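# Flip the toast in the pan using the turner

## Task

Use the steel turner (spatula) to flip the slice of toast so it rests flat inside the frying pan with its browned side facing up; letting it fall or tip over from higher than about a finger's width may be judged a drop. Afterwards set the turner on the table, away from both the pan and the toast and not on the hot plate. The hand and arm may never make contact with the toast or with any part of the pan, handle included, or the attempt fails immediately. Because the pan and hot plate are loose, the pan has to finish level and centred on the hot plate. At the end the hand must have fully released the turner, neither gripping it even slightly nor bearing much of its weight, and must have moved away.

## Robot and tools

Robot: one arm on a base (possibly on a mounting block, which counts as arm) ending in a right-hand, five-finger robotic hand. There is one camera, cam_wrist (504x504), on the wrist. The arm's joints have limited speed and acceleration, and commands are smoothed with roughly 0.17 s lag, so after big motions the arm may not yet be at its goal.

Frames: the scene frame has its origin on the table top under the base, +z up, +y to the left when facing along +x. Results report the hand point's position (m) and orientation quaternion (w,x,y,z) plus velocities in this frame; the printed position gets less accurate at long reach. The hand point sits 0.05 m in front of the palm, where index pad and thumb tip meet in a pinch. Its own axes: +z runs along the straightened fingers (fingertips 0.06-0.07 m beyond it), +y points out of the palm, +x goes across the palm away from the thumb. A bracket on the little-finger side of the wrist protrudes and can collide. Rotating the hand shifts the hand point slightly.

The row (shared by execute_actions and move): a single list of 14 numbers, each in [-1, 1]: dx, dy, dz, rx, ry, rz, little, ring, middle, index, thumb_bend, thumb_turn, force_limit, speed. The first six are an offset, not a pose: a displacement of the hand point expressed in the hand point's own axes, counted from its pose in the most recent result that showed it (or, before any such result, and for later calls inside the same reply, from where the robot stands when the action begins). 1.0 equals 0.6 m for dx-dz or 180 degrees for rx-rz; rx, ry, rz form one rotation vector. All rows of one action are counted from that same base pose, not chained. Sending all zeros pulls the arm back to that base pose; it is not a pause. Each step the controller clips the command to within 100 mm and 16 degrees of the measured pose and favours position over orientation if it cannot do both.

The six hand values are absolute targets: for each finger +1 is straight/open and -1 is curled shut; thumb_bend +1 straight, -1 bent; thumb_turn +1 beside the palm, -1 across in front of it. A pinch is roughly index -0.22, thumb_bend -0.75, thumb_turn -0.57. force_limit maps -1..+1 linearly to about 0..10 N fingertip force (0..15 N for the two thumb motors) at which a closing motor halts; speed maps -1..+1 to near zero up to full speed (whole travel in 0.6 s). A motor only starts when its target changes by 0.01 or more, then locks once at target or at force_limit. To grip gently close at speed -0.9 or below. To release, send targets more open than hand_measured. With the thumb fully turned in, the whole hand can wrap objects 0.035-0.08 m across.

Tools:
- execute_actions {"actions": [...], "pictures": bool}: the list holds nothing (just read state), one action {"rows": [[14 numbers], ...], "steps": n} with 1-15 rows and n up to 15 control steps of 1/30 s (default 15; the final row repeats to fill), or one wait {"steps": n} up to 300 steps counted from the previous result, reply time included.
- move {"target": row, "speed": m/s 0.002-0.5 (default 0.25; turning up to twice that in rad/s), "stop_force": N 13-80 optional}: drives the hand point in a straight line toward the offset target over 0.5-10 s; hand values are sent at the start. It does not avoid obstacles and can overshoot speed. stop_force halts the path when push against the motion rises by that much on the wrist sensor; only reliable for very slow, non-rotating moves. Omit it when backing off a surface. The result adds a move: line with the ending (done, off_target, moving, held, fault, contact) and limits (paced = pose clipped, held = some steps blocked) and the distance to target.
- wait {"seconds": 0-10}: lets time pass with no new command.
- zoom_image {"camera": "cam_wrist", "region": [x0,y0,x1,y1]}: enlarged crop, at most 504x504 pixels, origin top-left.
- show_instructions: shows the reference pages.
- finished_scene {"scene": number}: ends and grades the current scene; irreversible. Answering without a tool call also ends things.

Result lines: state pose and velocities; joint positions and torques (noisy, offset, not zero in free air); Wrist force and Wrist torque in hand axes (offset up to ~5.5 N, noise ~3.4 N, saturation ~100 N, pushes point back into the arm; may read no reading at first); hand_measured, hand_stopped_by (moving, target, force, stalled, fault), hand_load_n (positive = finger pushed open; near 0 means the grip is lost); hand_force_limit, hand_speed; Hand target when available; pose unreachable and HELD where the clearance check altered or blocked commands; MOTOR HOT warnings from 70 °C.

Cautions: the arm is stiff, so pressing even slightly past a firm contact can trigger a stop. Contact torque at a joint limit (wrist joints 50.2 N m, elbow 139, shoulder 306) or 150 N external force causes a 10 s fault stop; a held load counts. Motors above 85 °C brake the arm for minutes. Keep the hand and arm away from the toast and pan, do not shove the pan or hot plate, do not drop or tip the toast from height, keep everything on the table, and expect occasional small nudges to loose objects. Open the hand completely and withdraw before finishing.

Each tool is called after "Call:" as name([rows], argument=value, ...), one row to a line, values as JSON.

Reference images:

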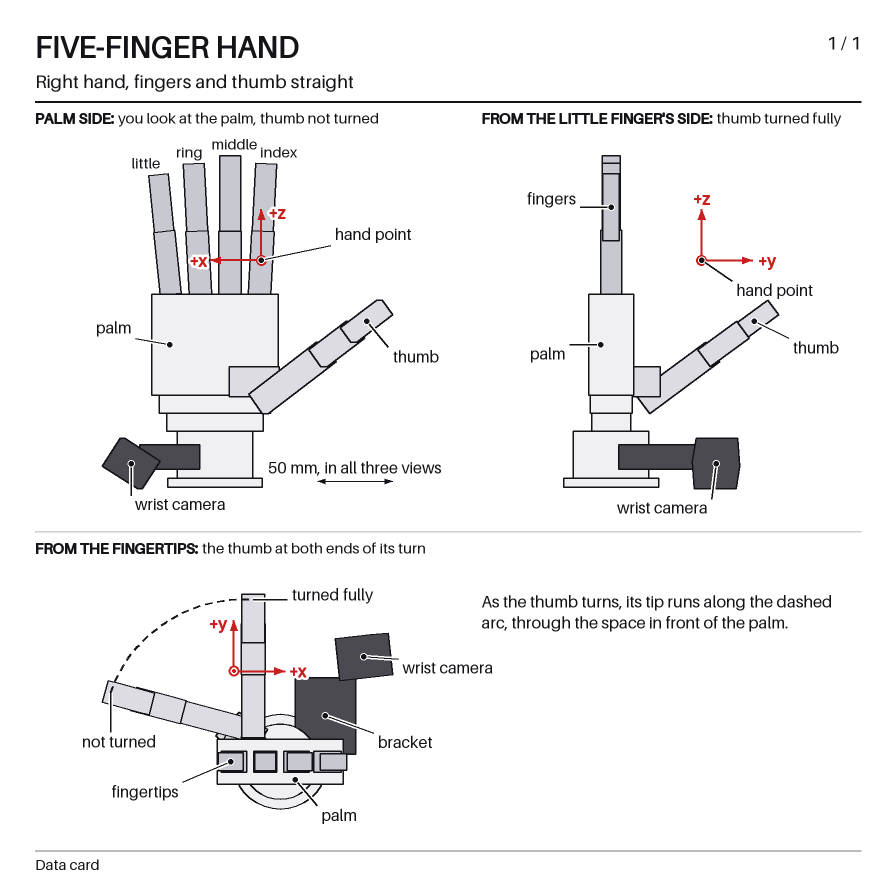

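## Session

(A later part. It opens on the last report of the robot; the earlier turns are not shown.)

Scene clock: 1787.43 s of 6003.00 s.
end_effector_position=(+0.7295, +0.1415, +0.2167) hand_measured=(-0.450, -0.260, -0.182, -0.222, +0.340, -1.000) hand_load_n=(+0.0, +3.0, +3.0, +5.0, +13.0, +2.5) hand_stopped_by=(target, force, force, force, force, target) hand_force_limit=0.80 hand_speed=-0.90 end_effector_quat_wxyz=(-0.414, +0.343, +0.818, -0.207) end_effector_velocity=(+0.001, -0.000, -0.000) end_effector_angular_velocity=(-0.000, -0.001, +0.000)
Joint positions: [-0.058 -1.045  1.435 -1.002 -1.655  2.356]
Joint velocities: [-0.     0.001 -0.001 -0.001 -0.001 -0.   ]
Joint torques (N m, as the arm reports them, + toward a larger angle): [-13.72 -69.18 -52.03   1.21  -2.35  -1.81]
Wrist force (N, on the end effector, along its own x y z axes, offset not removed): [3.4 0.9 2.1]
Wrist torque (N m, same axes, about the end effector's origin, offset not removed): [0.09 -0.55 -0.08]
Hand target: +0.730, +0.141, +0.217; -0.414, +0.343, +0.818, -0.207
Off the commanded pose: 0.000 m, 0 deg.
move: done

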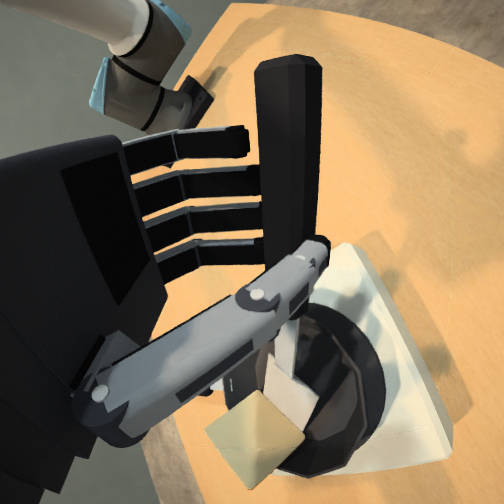

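Call:
move(target=[-0.00422, -0.00197, -0.00181, 0, 0, 0, -0.45, -0.6, -0.6, -0.6, -0.5, -1, 0.8, -0.9], speed=0.005)

Call:
zoom_image(camera="cam_wrist", region=[140, 304, 380, 504])

Scene clock: 1794.77 s of 6003.00 s.
end_effector_position=(+0.7309, +0.1391, +0.2167) hand_measured=(-0.450, -0.260, -0.182, -0.222, +0.340, -1.000) hand_load_n=(+0.0, +3.0, +3.0, +5.0, +13.0, +2.5) hand_stopped_by=(target, force, force, force, force, target) hand_force_limit=0.80 hand_speed=-0.90 end_effector_quat_wxyz=(-0.414, +0.343, +0.818, -0.207) end_effector_velocity=(+0.001, -0.001, -0.000) end_effector_angular_velocity=(+0.000, -0.000, -0.001)
Joint positions: [-0.061 -1.043  1.433 -1.001 -1.657  2.355]
Joint velocities: [-0.001  0.001 -0.001 -0.    -0.    -0.001]
Joint torques (N m, as the arm reports them, + toward a larger angle): [-13.08 -68.86 -52.44   1.12  -2.75  -1.66]
Wrist force (N, on the end effector, along its own x y z axes, offset not removed): [4.4 6.9 0.3]
Wrist torque (N m, same axes, about the end effector's origin, offset not removed): [0.86 -0.45 0.05]
Hand target: +0.731, +0.139, +0.217; -0.414, +0.343, +0.818, -0.207
Off the commanded pose: 0.000 m, 0 deg.
After step 90, 3.53 s passed at rest.
move: done

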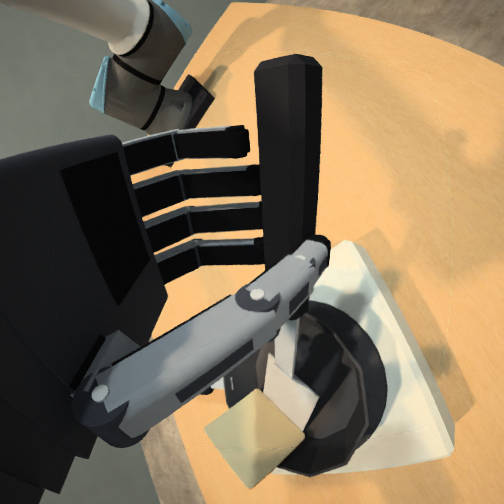

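Region (140, 304, 380, 504) of cam_wrist's 504x504 image, scaled by 2.100, with more detail than that image has.

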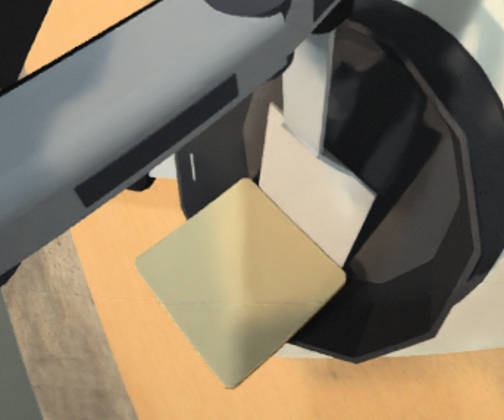

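Call:
move(target=[-0.00422, -0.00197, -0.00181, 0, 0, 0, -0.45, -0.6, -0.6, -0.6, -0.5, -1, 0.8, -0.9], speed=0.005)

Call:
zoom_image(camera="cam_wrist", region=[140, 304, 380, 504])

Scene clock: 1799.97 s of 6003.00 s.
end_effector_position=(+0.7324, +0.1366, +0.2167) hand_measured=(-0.450, -0.260, -0.182, -0.222, +0.340, -1.000) hand_load_n=(+0.0, +3.0, +3.0, +5.0, +13.0, +2.5) hand_stopped_by=(target, force, force, force, force, target) hand_force_limit=0.80 hand_speed=-0.90 end_effector_quat_wxyz=(-0.414, +0.343, +0.818, -0.207) end_effector_velocity=(+0.001, -0.001, -0.000) end_effector_angular_velocity=(+0.000, -0.002, -0.000)
Joint positions: [-0.063 -1.041  1.43  -1.001 -1.659  2.353]
Joint velocities: [-0.001  0.001 -0.001 -0.002 -0.001 -0.001]
Joint torques (N m, as the arm reports them, + toward a larger angle): [-16.   -69.07 -52.34   1.16  -2.58  -1.82]
Wrist force (N, on the end effector, along its own x y z axes, offset not removed): [1.6 4.7 0.6]
Wrist torque (N m, same axes, about the end effector's origin, offset not removed): [0.71 -0.14 0.02]
Hand target: +0.732, +0.136, +0.217; -0.414, +0.343, +0.818, -0.207
Off the commanded pose: 0.000 m, 0 deg.
After step 90, 1.40 s passed at rest.
move: done

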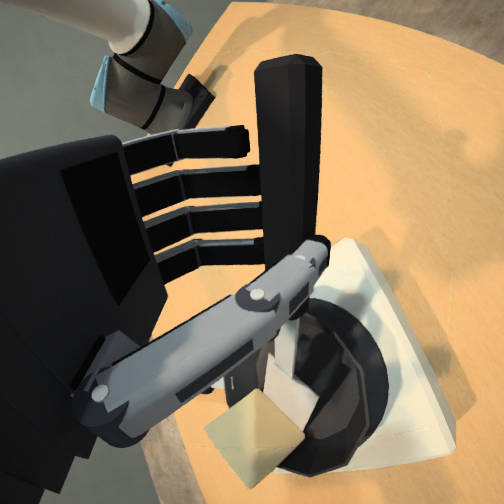

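Region (140, 304, 380, 504) of cam_wrist's 504x504 image, scaled by 2.100, with more detail than that image has.

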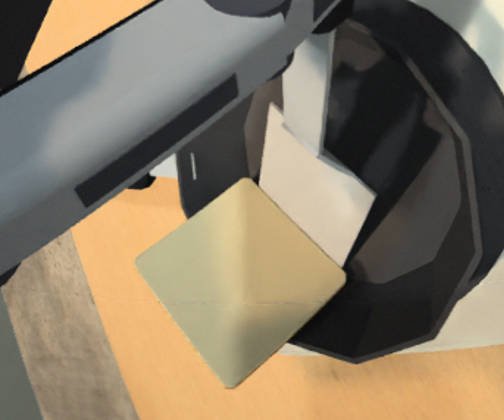

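Call:
move(target=[0.0101, -0.00256, -0.00234, 0, 0, 0, -0.45, -0.6, -0.6, -0.6, -0.5, -1, 0.8, -0.9], speed=0.005)

Call:
zoom_image(camera="cam_wrist", region=[140, 304, 380, 504])

Scene clock: 1831.17 s of 6003.00 s.
end_effector_position=(+0.7304, +0.1400, +0.2216) hand_measured=(-0.450, -0.260, -0.182, -0.222, +0.340, -1.000) hand_load_n=(+0.0, +1.5, +3.5, +5.5, +13.0, +3.0) hand_stopped_by=(target, force, force, force, force, target) hand_force_limit=0.80 hand_speed=-0.90 end_effector_quat_wxyz=(-0.414, +0.343, +0.818, -0.207) end_effector_velocity=(-0.001, +0.001, +0.001) end_effector_angular_velocity=(-0.001, +0.001, +0.002)
Joint positions: [-0.06  -1.047  1.429 -0.994 -1.656  2.355]
Joint velocities: [ 0.002 -0.001 -0.     0.002 -0.001  0.001]
Joint torques (N m, as the arm reports them, + toward a larger angle): [  9.35 -97.88 -52.18   1.61   2.24   2.07]
Wrist force (N, on the end effector, along its own x y z axes, offset not removed): [-3.1 6.7 3.8]
Wrist torque (N m, same axes, about the end effector's origin, offset not removed): [0.70 0.36 -0.26]
Hand target: +0.730, +0.140, +0.222; -0.414, +0.343, +0.818, -0.207
Off the commanded pose: 0.000 m, 0 deg.
After step 90, 26.67 s passed at rest.
move: done

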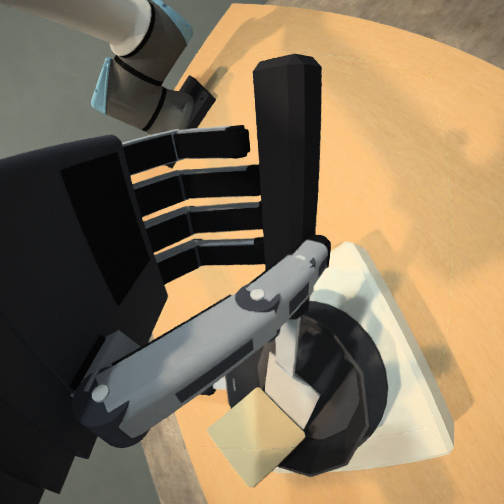

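Region (140, 304, 380, 504) of cam_wrist's 504x504 image, scaled by 2.100, with more detail than that image has.

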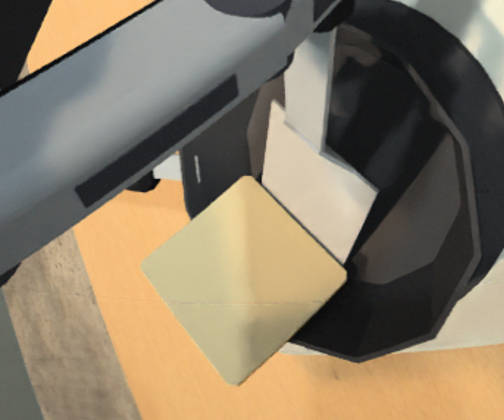

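Call:
move(target=[0.00798, -0.00354, -0.00325, 0, 0, 0, -0.45, -0.6, -0.6, -0.6, -0.5, -1, 0.8, -0.9], speed=0.005)

Call:
zoom_image(camera="cam_wrist", region=[140, 304, 380, 504])

Scene clock: 1839.07 s of 6003.00 s.
end_effector_position=(+0.7292, +0.1421, +0.2265) hand_measured=(-0.450, -0.260, -0.182, -0.222, +0.340, -1.000) hand_load_n=(+0.0, +1.5, +3.5, +5.5, +13.0, +3.0) hand_stopped_by=(target, force, force, force, force, target) hand_force_limit=0.80 hand_speed=-0.90 end_effector_quat_wxyz=(-0.414, +0.343, +0.818, -0.207) end_effector_velocity=(-0.001, +0.000, +0.001) end_effector_angular_velocity=(-0.000, +0.001, +0.001)
Joint positions: [-0.057 -1.051  1.427 -0.987 -1.655  2.357]
Joint velocities: [ 0.001 -0.001 -0.     0.002 -0.     0.   ]
Joint torques (N m, as the arm reports them, + toward a larger angle): [  9.58 -97.65 -52.39   1.35   2.22   2.27]
Wrist force (N, on the end effector, along its own x y z axes, offset not removed): [-0.4 7.3 -2.5]
Wrist torque (N m, same axes, about the end effector's origin, offset not removed): [1.20 0.24 -0.12]
Hand target: +0.729, +0.142, +0.227; -0.414, +0.343, +0.818, -0.207
Off the commanded pose: 0.000 m, 0 deg.
After step 90, 3.60 s passed at rest.
move: done

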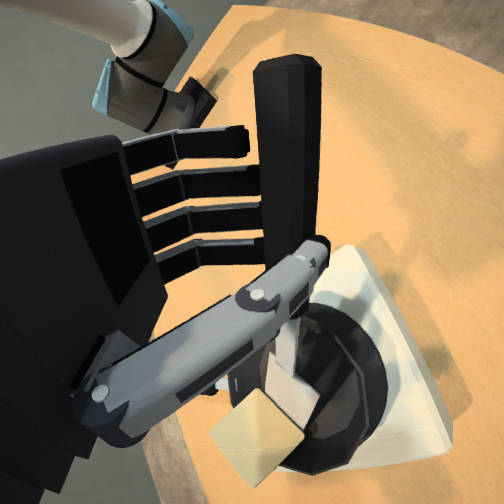

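Region (140, 304, 380, 504) of cam_wrist's 504x504 image, scaled by 2.100, with more detail than that image has.

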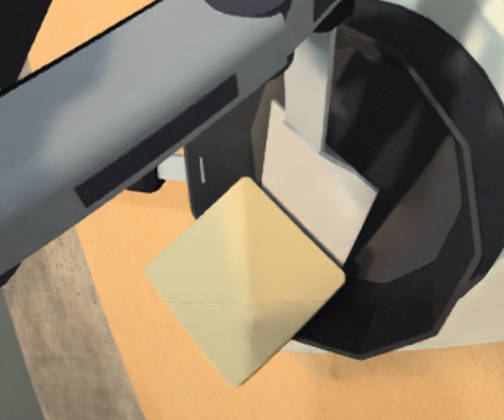

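Call:
zoom_image(camera="cam_wrist", region=[240, 370, 330, 460])

Region (240, 370, 330, 460) of cam_wrist's 504x504 image, scaled by 5.600, with more detail than that image has.

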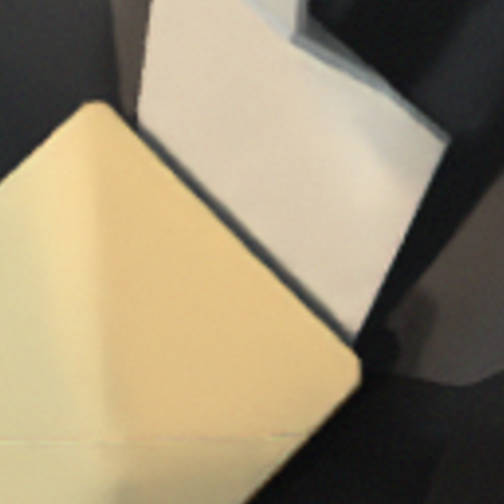

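Call:
move(target=[0.00422, 0.02815, 0.02582, 0, -0.02253, 0.02457, -0.45, -0.6, -0.6, -0.6, -0.5, -1, 0.8, -0.9], speed=0.012)

Call:
zoom_image(camera="cam_wrist", region=[140, 304, 380, 504])

Scene clock: 1867.93 s of 6003.00 s.
end_effector_position=(+0.7221, +0.1545, +0.2086) hand_measured=(-0.450, -0.260, -0.182, -0.222, +0.340, -1.000) hand_load_n=(+0.0, +2.0, +3.5, +5.5, +13.0, +3.0) hand_stopped_by=(target, force, force, force, force, target) hand_force_limit=0.80 hand_speed=-0.90 end_effector_quat_wxyz=(-0.377, +0.367, +0.818, -0.234) end_effector_velocity=(-0.001, +0.001, -0.000) end_effector_angular_velocity=(-0.005, -0.001, -0.001)
Joint positions: [-0.023 -1.07   1.479 -1.066 -1.679  2.449]
Joint velocities: [ 0.002 -0.001  0.003 -0.002 -0.001  0.005]
Joint torques (N m, as the arm reports them, + toward a larger angle): [  9.2  -95.79 -35.42  -2.59  -2.39   2.23]
Wrist force (N, on the end effector, along its own x y z axes, offset not removed): [1.7 7.9 -0.2]
Wrist torque (N m, same axes, about the end effector's origin, offset not removed): [1.09 -0.31 0.10]
Hand target: +0.722, +0.155, +0.209; -0.376, +0.367, +0.818, -0.234
Off the commanded pose: 0.000 m, 0 deg.
After step 90, 21.27 s passed at rest.
move: done

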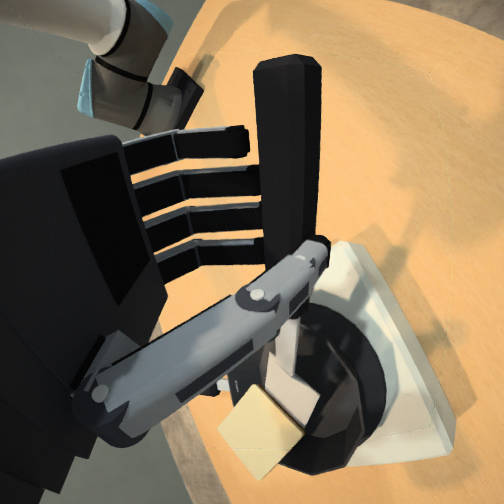

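Region (140, 304, 380, 504) of cam_wrist's 504x504 image, scaled by 2.100, with more detail than that image has.

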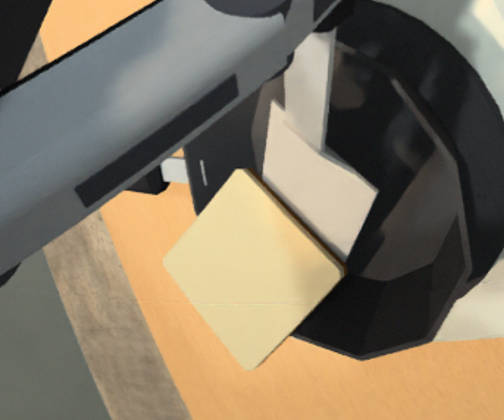

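Call:
move(target=[0.00295, -0.0099, -0.00908, 0, 0, 0, -0.45, -0.6, -0.6, -0.6, -0.5, -1, 0.8, -0.9], speed=0.006)

Call:
zoom_image(camera="cam_wrist", region=[140, 304, 380, 504])

Scene clock: 1893.43 s of 6003.00 s.
end_effector_position=(+0.7231, +0.1528, +0.2165) hand_measured=(-0.450, -0.260, -0.182, -0.222, +0.340, -1.000) hand_load_n=(+0.0, +2.0, +3.5, +5.5, +13.0, +3.0) hand_stopped_by=(target, force, force, force, force, target) hand_force_limit=0.80 hand_speed=-0.90 end_effector_quat_wxyz=(-0.377, +0.367, +0.818, -0.234) end_effector_velocity=(-0.000, -0.000, +0.002) end_effector_angular_velocity=(-0.000, +0.000, +0.001)
Joint positions: [-0.025 -1.074  1.471 -1.054 -1.68   2.448]
Joint velocities: [ 0.    -0.001 -0.002  0.003 -0.    -0.   ]
Joint torques (N m, as the arm reports them, + toward a larger angle): [-12.43 -93.85 -51.47   1.27  -2.27  -1.93]
Wrist force (N, on the end effector, along its own x y z axes, offset not removed): [-0.4 4.8 -2.6]
Wrist torque (N m, same axes, about the end effector's origin, offset not removed): [0.86 0.18 -0.21]
Hand target: +0.723, +0.153, +0.217; -0.377, +0.367, +0.818, -0.234
Off the commanded pose: 0.000 m, 0 deg.
After step 90, 20.87 s passed at rest.
move: done

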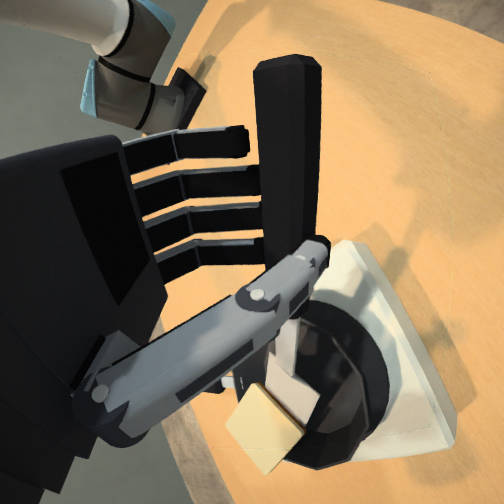

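Region (140, 304, 380, 504) of cam_wrist's 504x504 image, scaled by 2.100, with more detail than that image has.

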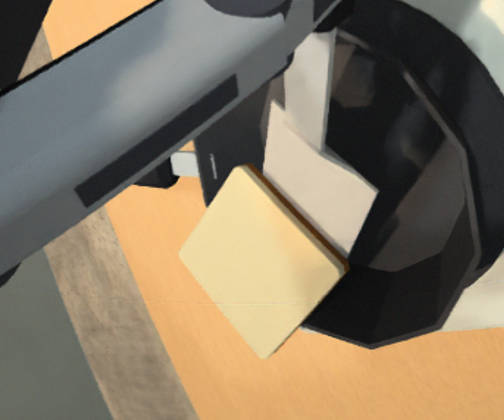

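Call:
move(target=[-0.02068, 0.00383, 0.00352, 0, 0, 0, -0.45, -0.6, -0.6, -0.6, -0.5, -1, 0.8, -0.9], speed=0.006)

Call:
zoom_image(camera="cam_wrist", region=[140, 304, 380, 504])

Scene clock: 1916.40 s of 6003.00 s.
end_effector_position=(+0.7278, +0.1445, +0.2083) hand_measured=(-0.450, -0.260, -0.182, -0.222, +0.340, -1.000) hand_load_n=(+0.0, +2.0, +3.5, +5.5, +13.0, +3.0) hand_stopped_by=(target, force, force, force, force, target) hand_force_limit=0.80 hand_speed=-0.90 end_effector_quat_wxyz=(-0.377, +0.367, +0.818, -0.234) end_effector_velocity=(+0.001, -0.001, -0.000) end_effector_angular_velocity=(+0.000, -0.001, +0.000)
Joint positions: [-0.034 -1.064  1.47  -1.065 -1.688  2.443]
Joint velocities: [-0.001  0.    -0.    -0.001 -0.    -0.001]
Joint torques (N m, as the arm reports them, + toward a larger angle): [-12.02 -69.83 -38.83  -2.67  -2.61  -1.75]
Wrist force (N, on the end effector, along its own x y z axes, offset not removed): [2.1 4.5 2.3]
Wrist torque (N m, same axes, about the end effector's origin, offset not removed): [0.54 -0.39 0.02]
Hand target: +0.728, +0.144, +0.208; -0.377, +0.367, +0.818, -0.234
Off the commanded pose: 0.000 m, 0 deg.
After step 90, 17.60 s passed at rest.
move: done

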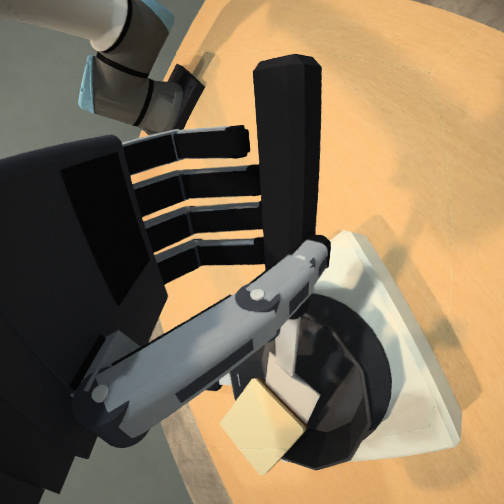

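Region (140, 304, 380, 504) of cam_wrist's 504x504 image, scaled by 2.100, with more detail than that image has.

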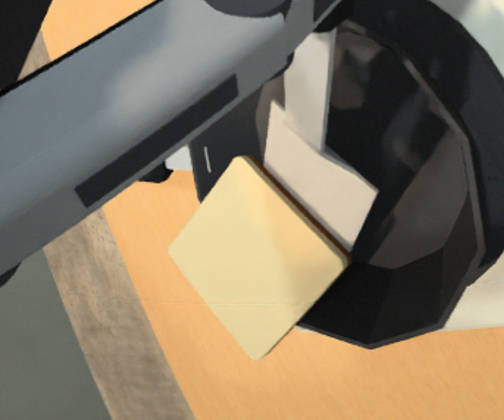

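Call:
move(target=[0.00268, 0.0307, 0.02816, 0, -0.01878, 0.02047, -0.45, -0.6, -0.6, -0.6, -0.5, -1, 0.8, -0.9], speed=0.01)

Call:
zoom_image(camera="cam_wrist", region=[140, 304, 380, 504])

Scene clock: 1926.97 s of 6003.00 s.
end_effector_position=(+0.7217, +0.1554, +0.1868) hand_measured=(-0.450, -0.260, -0.182, -0.222, +0.340, -1.000) hand_load_n=(+0.0, +2.0, +3.5, +5.5, +13.0, +3.0) hand_stopped_by=(target, force, force, force, force, target) hand_force_limit=0.80 hand_speed=-0.90 end_effector_quat_wxyz=(-0.345, +0.385, +0.816, -0.257) end_effector_velocity=(-0.000, +0.000, -0.002) end_effector_angular_velocity=(-0.005, -0.002, +0.000)
Joint positions: [-0.003 -1.072  1.518 -1.138 -1.71   2.521]
Joint velocities: [ 0.001  0.     0.003 -0.004 -0.002  0.004]
Joint torques (N m, as the arm reports them, + toward a larger angle): [  6.69 -94.89 -34.28  -2.92  -2.43   2.2 ]
Wrist force (N, on the end effector, along its own x y z axes, offset not removed): [2.5 5.7 -0.7]
Wrist torque (N m, same axes, about the end effector's origin, offset not removed): [0.83 -0.28 -0.16]
Hand target: +0.722, +0.155, +0.187; -0.345, +0.386, +0.816, -0.257
Off the commanded pose: 0.000 m, 0 deg.
After step 90, 2.97 s passed at rest.
move: done

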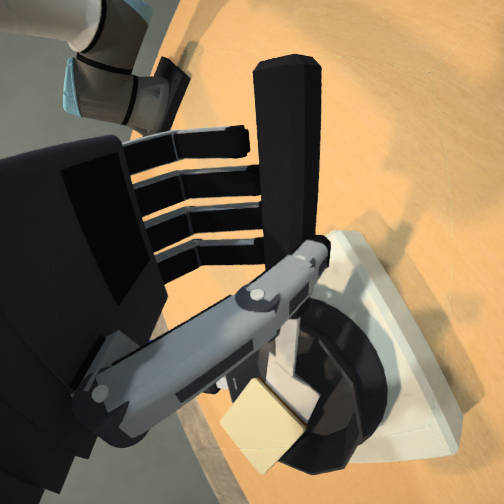

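Region (140, 304, 380, 504) of cam_wrist's 504x504 image, scaled by 2.100, with more detail than that image has.

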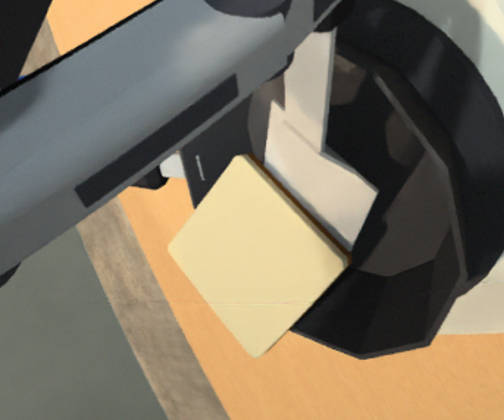

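Call:
move(target=[0.0233, 0.00673, 0.00617, 0, 0, 0, -0.45, -0.6, -0.6, -0.6, -0.5, -1, 0.8, -0.9], speed=0.008)

Call:
zoom_image(camera="cam_wrist", region=[140, 304, 380, 504])

Scene clock: 1935.33 s of 6003.00 s.
end_effector_position=(+0.7143, +0.1682, +0.1868) hand_measured=(-0.450, -0.260, -0.182, -0.222, +0.340, -1.000) hand_load_n=(+0.0, +2.0, +3.5, +5.5, +13.0, +3.0) hand_stopped_by=(target, force, force, force, force, target) hand_force_limit=0.80 hand_speed=-0.90 end_effector_quat_wxyz=(-0.345, +0.385, +0.816, -0.257) end_effector_velocity=(-0.001, +0.002, -0.000) end_effector_angular_velocity=(+0.001, +0.001, -0.001)
Joint positions: [ 0.011 -1.078  1.528 -1.14  -1.698  2.531]
Joint velocities: [ 0.002 -0.     0.001  0.     0.003  0.001]
Joint torques (N m, as the arm reports them, + toward a larger angle): [ 12.2  -93.79 -34.9   -2.74   2.27   2.  ]
Wrist force (N, on the end effector, along its own x y z axes, offset not removed): [2.9 2.9 -0.4]
Wrist torque (N m, same axes, about the end effector's origin, offset not removed): [0.37 -0.42 -0.16]
Hand target: +0.714, +0.168, +0.187; -0.345, +0.385, +0.816, -0.257
Off the commanded pose: 0.000 m, 0 deg.
After step 90, 3.27 s passed at rest.
move: done

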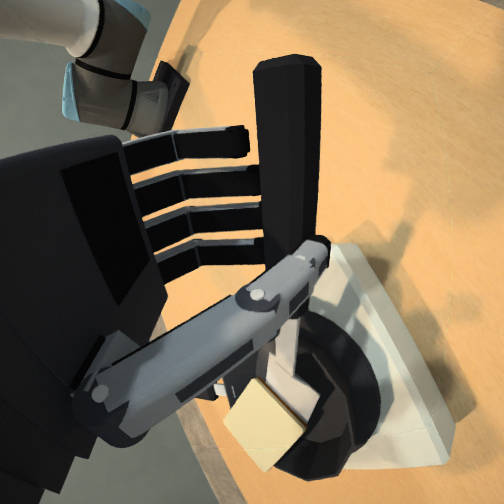

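Region (140, 304, 380, 504) of cam_wrist's 504x504 image, scaled by 2.100, with more detail than that image has.

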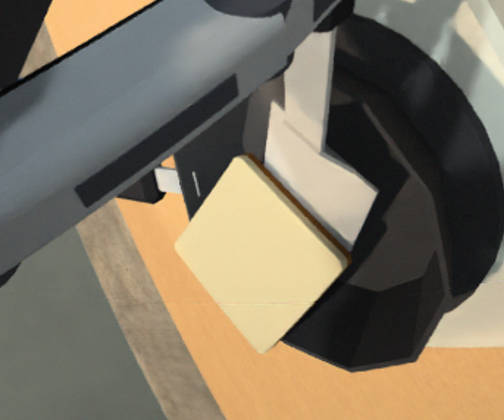

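Call:
move(target=[-0.02375, -0.0053, -0.00485, 0, 0, 0, -0.45, -0.6, -0.6, -0.6, -0.5, -1, 0.8, -0.9], speed=0.008)

Call:
zoom_image(camera="cam_wrist", region=[140, 304, 380, 504])

Scene clock: 1942.97 s of 6003.00 s.
end_effector_position=(+0.7216, +0.1555, +0.1856) hand_measured=(-0.450, -0.260, -0.182, -0.222, +0.340, -1.000) hand_load_n=(+0.0, +1.5, +3.5, +5.5, +13.0, +3.0) hand_stopped_by=(target, force, force, force, force, target) hand_force_limit=0.80 hand_speed=-0.90 end_effector_quat_wxyz=(-0.345, +0.386, +0.816, -0.257) end_effector_velocity=(+0.001, -0.001, -0.001) end_effector_angular_velocity=(-0.000, +0.001, +0.001)
Joint positions: [-0.003 -1.071  1.519 -1.14  -1.71   2.521]
Joint velocities: [-0.001  0.002 -0.001  0.001 -0.002 -0.001]
Joint torques (N m, as the arm reports them, + toward a larger angle): [-12.86 -67.19 -50.43   1.03  -2.5   -1.45]
Wrist force (N, on the end effector, along its own x y z axes, offset not removed): [-2.3 4.4 -1.0]
Wrist torque (N m, same axes, about the end effector's origin, offset not removed): [0.66 0.49 -0.36]
Hand target: +0.722, +0.155, +0.186; -0.345, +0.386, +0.816, -0.257
Off the commanded pose: 0.000 m, 0 deg.
After step 90, 2.53 s passed at rest.
move: done

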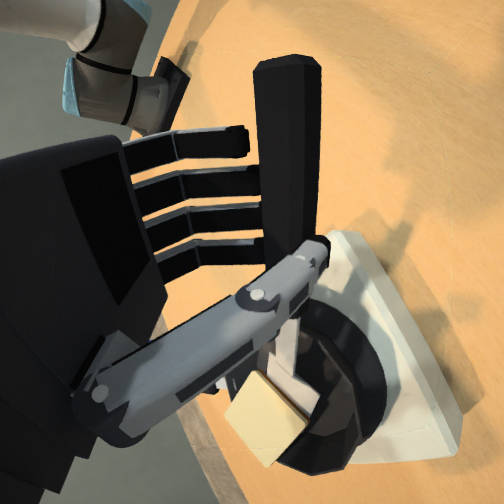

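Region (140, 304, 380, 504) of cam_wrist's 504x504 image, scaled by 2.100, with more detail than that image has.

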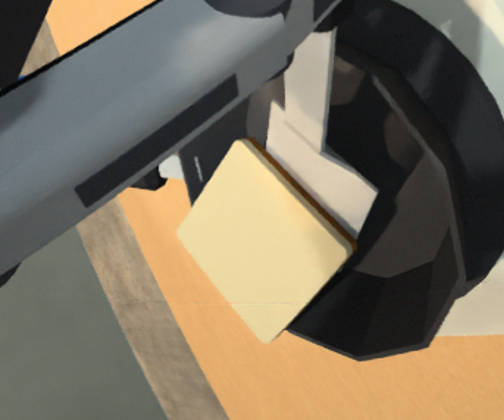

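Call:
move(target=[0.0186, 0.0048, 0.0044, 0, 0, 0, -0.45, -0.6, -0.6, -0.6, -0.5, -1, 0.8, -0.9], speed=0.006)

Call:
zoom_image(camera="cam_wrist", region=[140, 304, 380, 504])

Scene clock: 1948.40 s of 6003.00 s.
end_effector_position=(+0.7158, +0.1656, +0.1861) hand_measured=(-0.450, -0.260, -0.182, -0.222, +0.340, -1.000) hand_load_n=(+0.0, +2.0, +3.5, +5.5, +13.0, +3.0) hand_stopped_by=(target, force, force, force, force, target) hand_force_limit=0.80 hand_speed=-0.90 end_effector_quat_wxyz=(-0.345, +0.385, +0.816, -0.257) end_effector_velocity=(-0.001, +0.001, +0.001) end_effector_angular_velocity=(-0.000, -0.001, +0.000)
Joint positions: [ 0.008 -1.077  1.527 -1.141 -1.701  2.529]
Joint velocities: [ 0.001 -0.002  0.001  0.     0.001  0.001]
Joint torques (N m, as the arm reports them, + toward a larger angle): [  8.14 -94.68 -34.09  -2.73   1.98   1.93]
Wrist force (N, on the end effector, along its own x y z axes, offset not removed): [-0.2 5.5 -2.9]
Wrist torque (N m, same axes, about the end effector's origin, offset not removed): [0.84 0.22 -0.18]
Hand target: +0.716, +0.166, +0.186; -0.345, +0.385, +0.816, -0.257
Off the commanded pose: 0.000 m, 0 deg.
After step 90, 0.20 s passed at rest.
move: done

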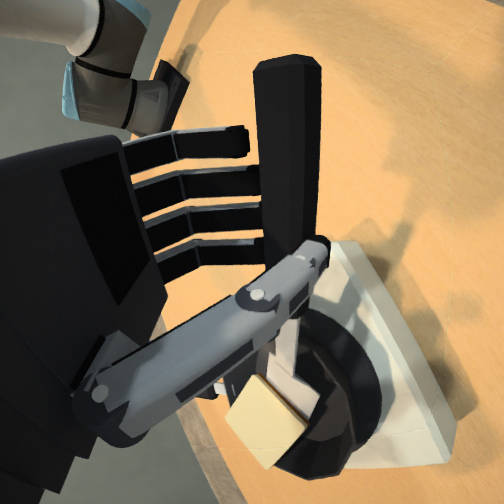

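Region (140, 304, 380, 504) of cam_wrist's 504x504 image, scaled by 2.100, with more detail than that image has.

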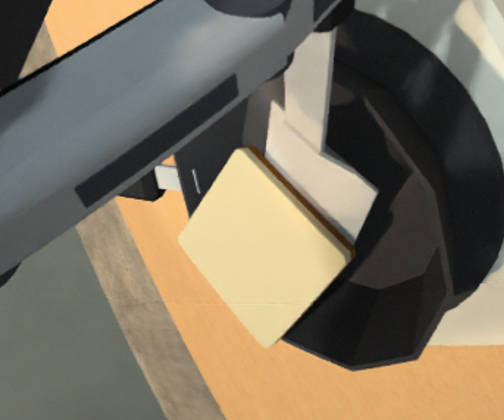

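Call:
move(target=[-0.0176, -0.0075, -0.0069, 0, 0, 0, -0.45, -0.6, -0.6, -0.6, -0.5, -1, 0.8, -0.9], speed=0.008)

Call:
zoom_image(camera="cam_wrist", region=[140, 304, 380, 504])

Scene clock: 1959.77 s of 6003.00 s.
end_effector_position=(+0.7217, +0.1554, +0.1878) hand_measured=(-0.450, -0.260, -0.182, -0.222, +0.340, -1.000) hand_load_n=(+0.0, +2.0, +3.5, +5.5, +13.0, +3.0) hand_stopped_by=(target, force, force, force, force, target) hand_force_limit=0.80 hand_speed=-0.90 end_effector_quat_wxyz=(-0.345, +0.386, +0.816, -0.257) end_effector_velocity=(+0.001, -0.002, -0.000) end_effector_angular_velocity=(-0.000, +0.001, +0.001)
Joint positions: [-0.003 -1.072  1.517 -1.136 -1.71   2.521]
Joint velocities: [-0.002  0.001 -0.001  0.001 -0.002 -0.001]
Joint torques (N m, as the arm reports them, + toward a larger angle): [-13.96 -67.25 -50.88   1.41  -2.15  -1.6 ]
Wrist force (N, on the end effector, along its own x y z axes, offset not removed): [-1.7 6.6 1.1]
Wrist torque (N m, same axes, about the end effector's origin, offset not removed): [1.02 0.26 -0.12]
Hand target: +0.722, +0.155, +0.188; -0.345, +0.386, +0.816, -0.257
Off the commanded pose: 0.000 m, 0 deg.
After step 90, 6.60 s passed at rest.
move: done

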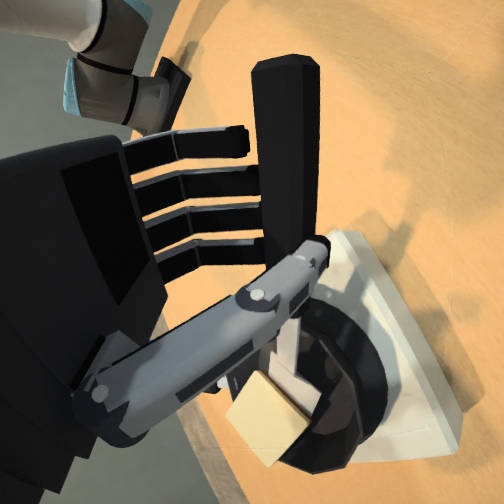

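Region (140, 304, 380, 504) of cam_wrist's 504x504 image, scaled by 2.100, with more detail than that image has.

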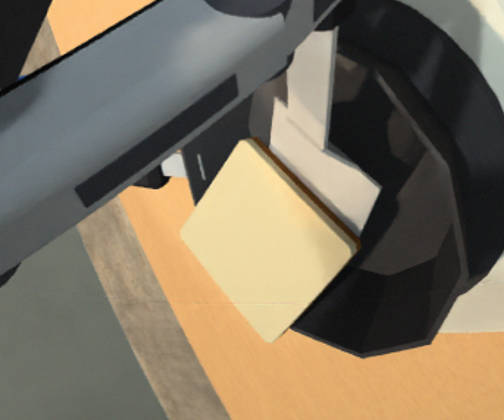

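Call:
move(target=[-0.00633, -0.01502, -0.01378, 0, 0, 0, -0.45, -0.6, -0.6, -0.6, -0.5, -1, 0.8, -0.9], speed=0.008)

Call:
zoom_image(camera="cam_wrist", region=[140, 304, 380, 504])

Scene clock: 1966.00 s of 6003.00 s.
end_effector_position=(+0.7256, +0.1485, +0.1977) hand_measured=(-0.450, -0.260, -0.182, -0.222, +0.340, -1.000) hand_load_n=(+0.0, +2.0, +3.5, +5.5, +13.0, +3.0) hand_stopped_by=(target, force, force, force, force, target) hand_force_limit=0.80 hand_speed=-0.90 end_effector_quat_wxyz=(-0.345, +0.386, +0.816, -0.257) end_effector_velocity=(+0.001, -0.001, +0.001) end_effector_angular_velocity=(+0.001, +0.000, -0.001)
Joint positions: [-0.011 -1.075  1.503 -1.12  -1.716  2.516]
Joint velocities: [-0.001 -0.    -0.002  0.002  0.    -0.001]
Joint torques (N m, as the arm reports them, + toward a larger angle): [-13.79 -94.08 -52.29   0.99  -2.58  -1.56]
Wrist force (N, on the end effector, along its own x y z axes, offset not removed): [1.8 5.8 0.7]
Wrist torque (N m, same axes, about the end effector's origin, offset not removed): [0.65 -0.11 0.07]
Hand target: +0.726, +0.148, +0.198; -0.345, +0.386, +0.816, -0.257
Off the commanded pose: 0.000 m, 0 deg.
After step 90, 1.43 s passed at rest.
move: done

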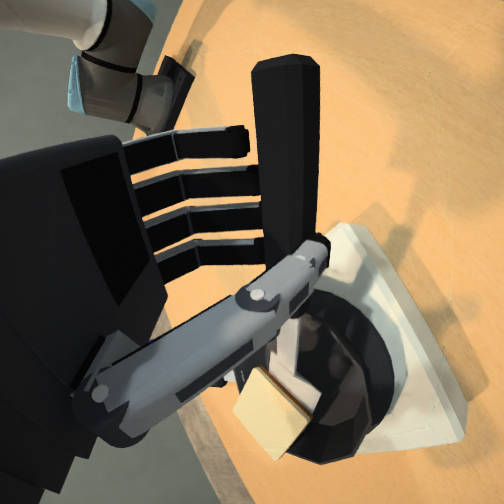

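Region (140, 304, 380, 504) of cam_wrist's 504x504 image, scaled by 2.100, with more detail than that image has.

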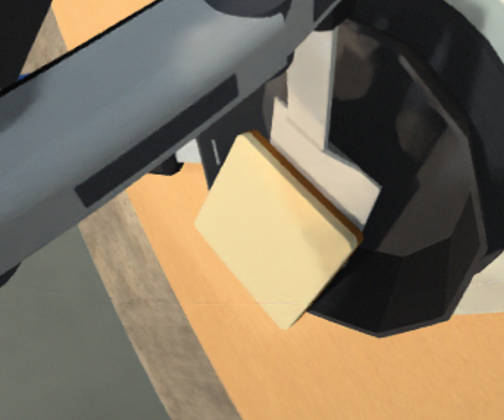

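Call:
move(target=[-0.0040, 0.0197, 0.018, 0, -0.02253, 0.02457, -0.45, -0.6, -0.6, -0.6, -0.5, -1, 0.8, -0.9], speed=0.01)

Call:
zoom_image(camera="cam_wrist", region=[140, 304, 380, 504])

Scene clock: 1981.70 s of 6003.00 s.
end_effector_position=(+0.7239, +0.1517, +0.1820) hand_measured=(-0.450, -0.260, -0.182, -0.222, +0.340, -1.000) hand_load_n=(+0.0, +2.0, +3.5, +5.5, +13.0, +3.0) hand_stopped_by=(target, force, force, force, force, target) hand_force_limit=0.80 hand_speed=-0.90 end_effector_quat_wxyz=(-0.306, +0.407, +0.813, -0.283) end_effector_velocity=(-0.000, +0.000, -0.001) end_effector_angular_velocity=(-0.005, -0.002, +0.000)
Joint positions: [ 0.016 -1.083  1.542 -1.187 -1.754  2.604]
Joint velocities: [ 0.001  0.001  0.002 -0.003 -0.002  0.004]
Joint torques (N m, as the arm reports them, + toward a larger angle): [  7.31 -93.13 -34.57  -3.3   -2.73   2.05]
Wrist force (N, on the end effector, along its own x y z axes, offset not removed): [4.8 4.7 -1.1]
Wrist torque (N m, same axes, about the end effector's origin, offset not removed): [0.60 -0.59 0.22]
Hand target: +0.724, +0.152, +0.182; -0.306, +0.407, +0.813, -0.283
Off the commanded pose: 0.000 m, 0 deg.
After step 90, 7.23 s passed at rest.
move: done

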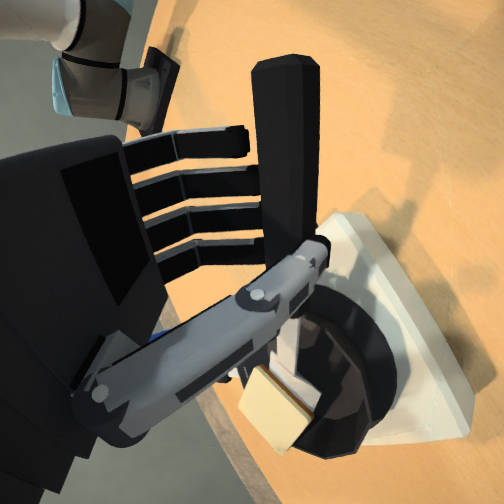

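Region (140, 304, 380, 504) of cam_wrist's 504x504 image, scaled by 2.100, with more detail than that image has.

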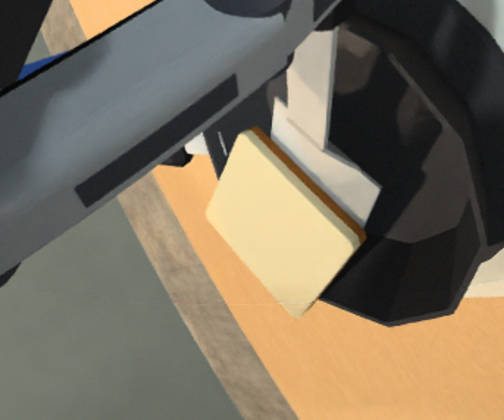

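Call:
move(target=[-0.00215, -0.00808, -0.00741, 0, 0, 0, -0.45, -0.6, -0.6, -0.6, -0.5, -1, 0.8, -0.9], speed=0.006)

Call:
zoom_image(camera="cam_wrist", region=[140, 304, 380, 504])

Scene clock: 1987.57 s of 6003.00 s.
end_effector_position=(+0.7253, +0.1492, +0.1879) hand_measured=(-0.450, -0.260, -0.182, -0.222, +0.340, -1.000) hand_load_n=(+0.0, +2.0, +3.5, +5.5, +13.0, +3.0) hand_stopped_by=(target, force, force, force, force, target) hand_force_limit=0.80 hand_speed=-0.90 end_effector_quat_wxyz=(-0.306, +0.407, +0.813, -0.283) end_effector_velocity=(-0.000, +0.000, +0.002) end_effector_angular_velocity=(+0.000, +0.000, +0.001)
Joint positions: [ 0.013 -1.086  1.535 -1.178 -1.757  2.602]
Joint velocities: [ 0.    -0.001 -0.002  0.003  0.    -0.001]
Joint torques (N m, as the arm reports them, + toward a larger angle): [-12.95 -93.87 -51.33   1.08  -2.44  -1.83]
Wrist force (N, on the end effector, along its own x y z axes, offset not removed): [0.1 5.8 1.4]
Wrist torque (N m, same axes, about the end effector's origin, offset not removed): [0.71 0.01 -0.09]
Hand target: +0.725, +0.149, +0.188; -0.306, +0.407, +0.813, -0.283
Off the commanded pose: 0.000 m, 0 deg.
After step 90, 1.50 s passed at rest.
move: done

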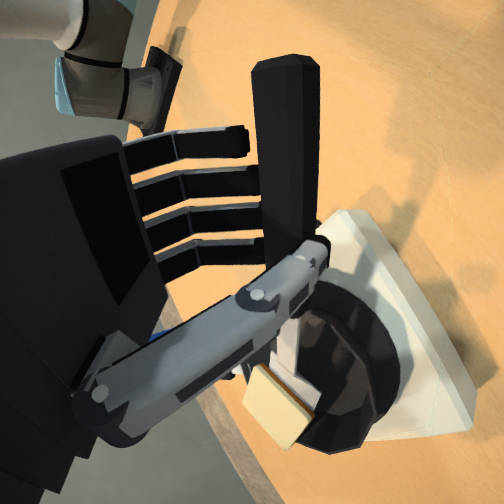

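Region (140, 304, 380, 504) of cam_wrist's 504x504 image, scaled by 2.100, with more detail than that image has.

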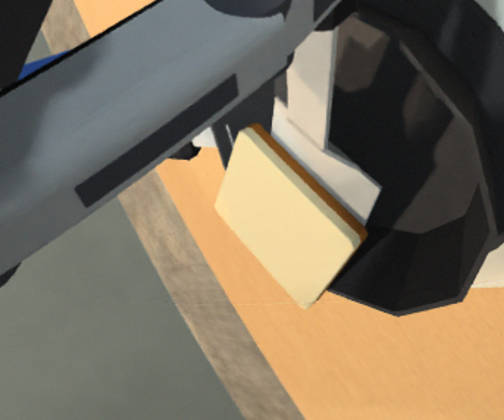

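Call:
move(target=[-0.0005, -0.00775, -0.0071, 0, 0, 0, -0.45, -0.6, -0.6, -0.6, -0.5, -1, 0.8, -0.9], speed=0.006)

Call:
zoom_image(camera="cam_wrist", region=[140, 304, 380, 504])

Scene clock: 1991.20 s of 6003.00 s.
end_effector_position=(+0.7263, +0.1475, +0.1937) hand_measured=(-0.450, -0.260, -0.182, -0.222, +0.340, -1.000) hand_load_n=(+0.0, +2.0, +3.5, +5.5, +13.0, +3.0) hand_stopped_by=(target, force, force, force, force, target) hand_force_limit=0.80 hand_speed=-0.90 end_effector_quat_wxyz=(-0.306, +0.407, +0.813, -0.283) end_effector_velocity=(+0.000, -0.001, +0.002) end_effector_angular_velocity=(-0.000, -0.000, +0.000)
Joint positions: [ 0.011 -1.089  1.529 -1.169 -1.758  2.601]
Joint velocities: [-0.001 -0.002 -0.001  0.003 -0.001 -0.   ]
Joint torques (N m, as the arm reports them, + toward a larger angle): [-13.55 -94.25 -51.48   1.3   -2.61  -1.86]
Wrist force (N, on the end effector, along its own x y z axes, offset not removed): [0.4 4.9 -0.4]
Wrist torque (N m, same axes, about the end effector's origin, offset not removed): [0.68 0.06 -0.21]
Hand target: +0.726, +0.147, +0.194; -0.306, +0.407, +0.813, -0.283
Off the commanded pose: 0.000 m, 0 deg.
move: done

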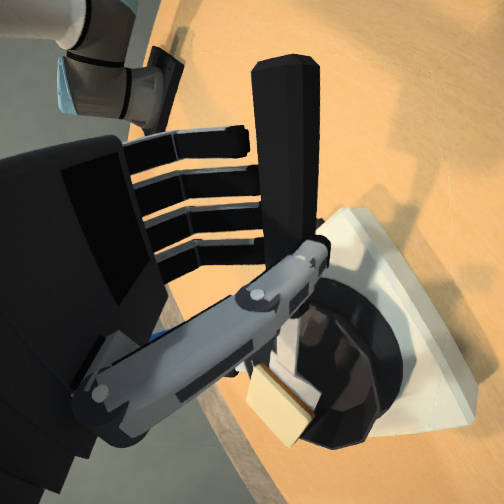

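Region (140, 304, 380, 504) of cam_wrist's 504x504 image, scaled by 2.100, with more detail than that image has.

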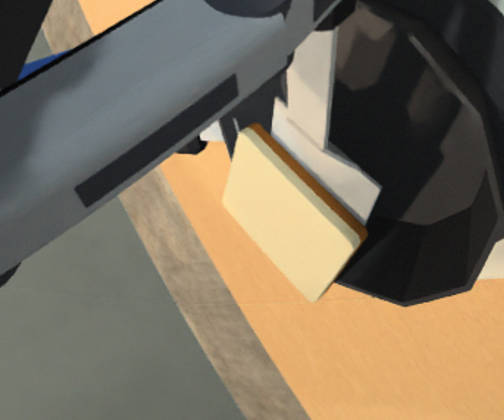

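Call:
move(target=[0.00267, -0.0071, -0.00651, 0, 0, 0, -0.45, -0.6, -0.6, -0.6, -0.5, -1, 0.8, -0.9], speed=0.006)

Call:
zoom_image(camera="cam_wrist", region=[140, 304, 380, 504])

Scene clock: 1996.67 s of 6003.00 s.
end_effector_position=(+0.7263, +0.1475, +0.1995) hand_measured=(-0.450, -0.260, -0.182, -0.222, +0.340, -1.000) hand_load_n=(+0.0, +2.0, +3.5, +5.5, +13.0, +3.0) hand_stopped_by=(target, force, force, force, force, target) hand_force_limit=0.80 hand_speed=-0.90 end_effector_quat_wxyz=(-0.306, +0.407, +0.813, -0.283) end_effector_velocity=(+0.000, +0.000, +0.002) end_effector_angular_velocity=(+0.000, -0.001, +0.000)
Joint positions: [ 0.01  -1.093  1.524 -1.16  -1.758  2.601]
Joint velocities: [ 0.    -0.001 -0.001  0.002  0.     0.   ]
Joint torques (N m, as the arm reports them, + toward a larger angle): [-12.98 -92.5  -52.49   0.79  -2.6   -1.84]
Wrist force (N, on the end effector, along its own x y z axes, offset not removed): [2.7 7.8 -0.8]
Wrist torque (N m, same axes, about the end effector's origin, offset not removed): [1.16 -0.24 0.01]
Hand target: +0.726, +0.147, +0.200; -0.306, +0.407, +0.813, -0.283
Off the commanded pose: 0.000 m, 0 deg.
After step 90, 1.27 s passed at rest.
move: done

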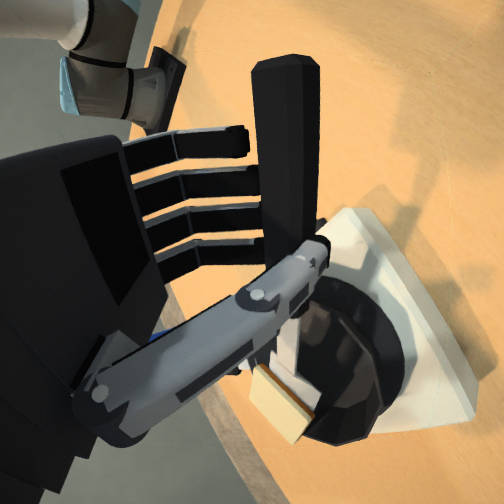

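Region (140, 304, 380, 504) of cam_wrist's 504x504 image, scaled by 2.100, with more detail than that image has.

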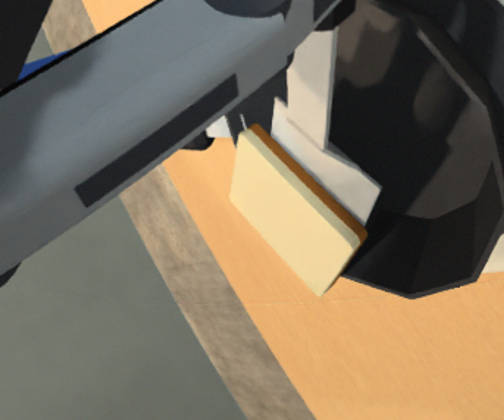

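Call:
move(target=[0.00222, -0.00592, -0.00543, 0, 0, 0, -0.45, -0.6, -0.6, -0.6, -0.5, -1, 0.8, -0.9], speed=0.006)

Call:
zoom_image(camera="cam_wrist", region=[140, 304, 380, 504])

Scene clock: 2003.57 s of 6003.00 s.
end_effector_position=(+0.7263, +0.1475, +0.2043) hand_measured=(-0.450, -0.260, -0.182, -0.222, +0.340, -1.000) hand_load_n=(-3.0, +3.0, +5.5, +3.5, +11.0, +4.0) hand_stopped_by=(target, force, force, force, force, target) hand_force_limit=0.80 hand_speed=-0.90 end_effector_quat_wxyz=(-0.306, +0.407, +0.813, -0.283) end_effector_velocity=(-0.000, -0.001, +0.001) end_effector_angular_velocity=(-0.001, +0.002, -0.000)
Joint positions: [ 0.01  -1.096  1.52  -1.153 -1.758  2.601]
Joint velocities: [-0.001 -0.    -0.001  0.003 -0.001  0.   ]
Joint torques (N m, as the arm reports them, + toward a larger angle): [-12.98 -93.33 -52.06   0.92  -2.51  -1.52]
Wrist force (N, on the end effector, along its own x y z axes, offset not removed): [1.6 2.1 0.5]
Wrist torque (N m, same axes, about the end effector's origin, offset not removed): [0.25 -0.09 -0.25]
Hand target: +0.726, +0.147, +0.205; -0.306, +0.407, +0.813, -0.283
Off the commanded pose: 0.000 m, 0 deg.
After step 90, 2.87 s passed at rest.
move: done

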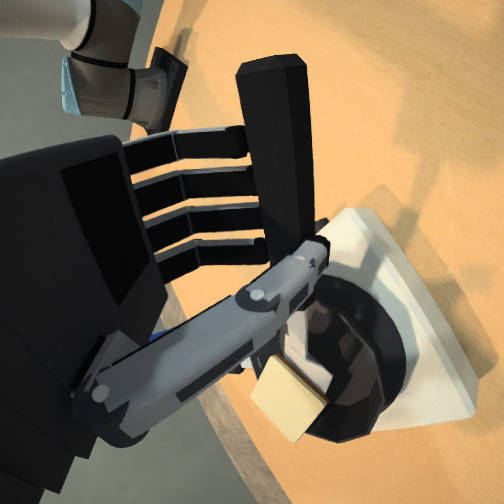

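Region (140, 304, 380, 504) of cam_wrist's 504x504 image, scaled by 2.100, with more detail than that image has.

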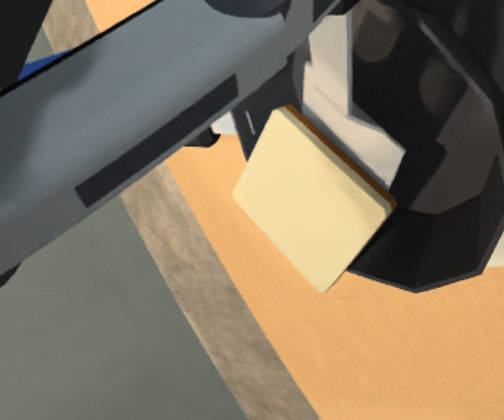

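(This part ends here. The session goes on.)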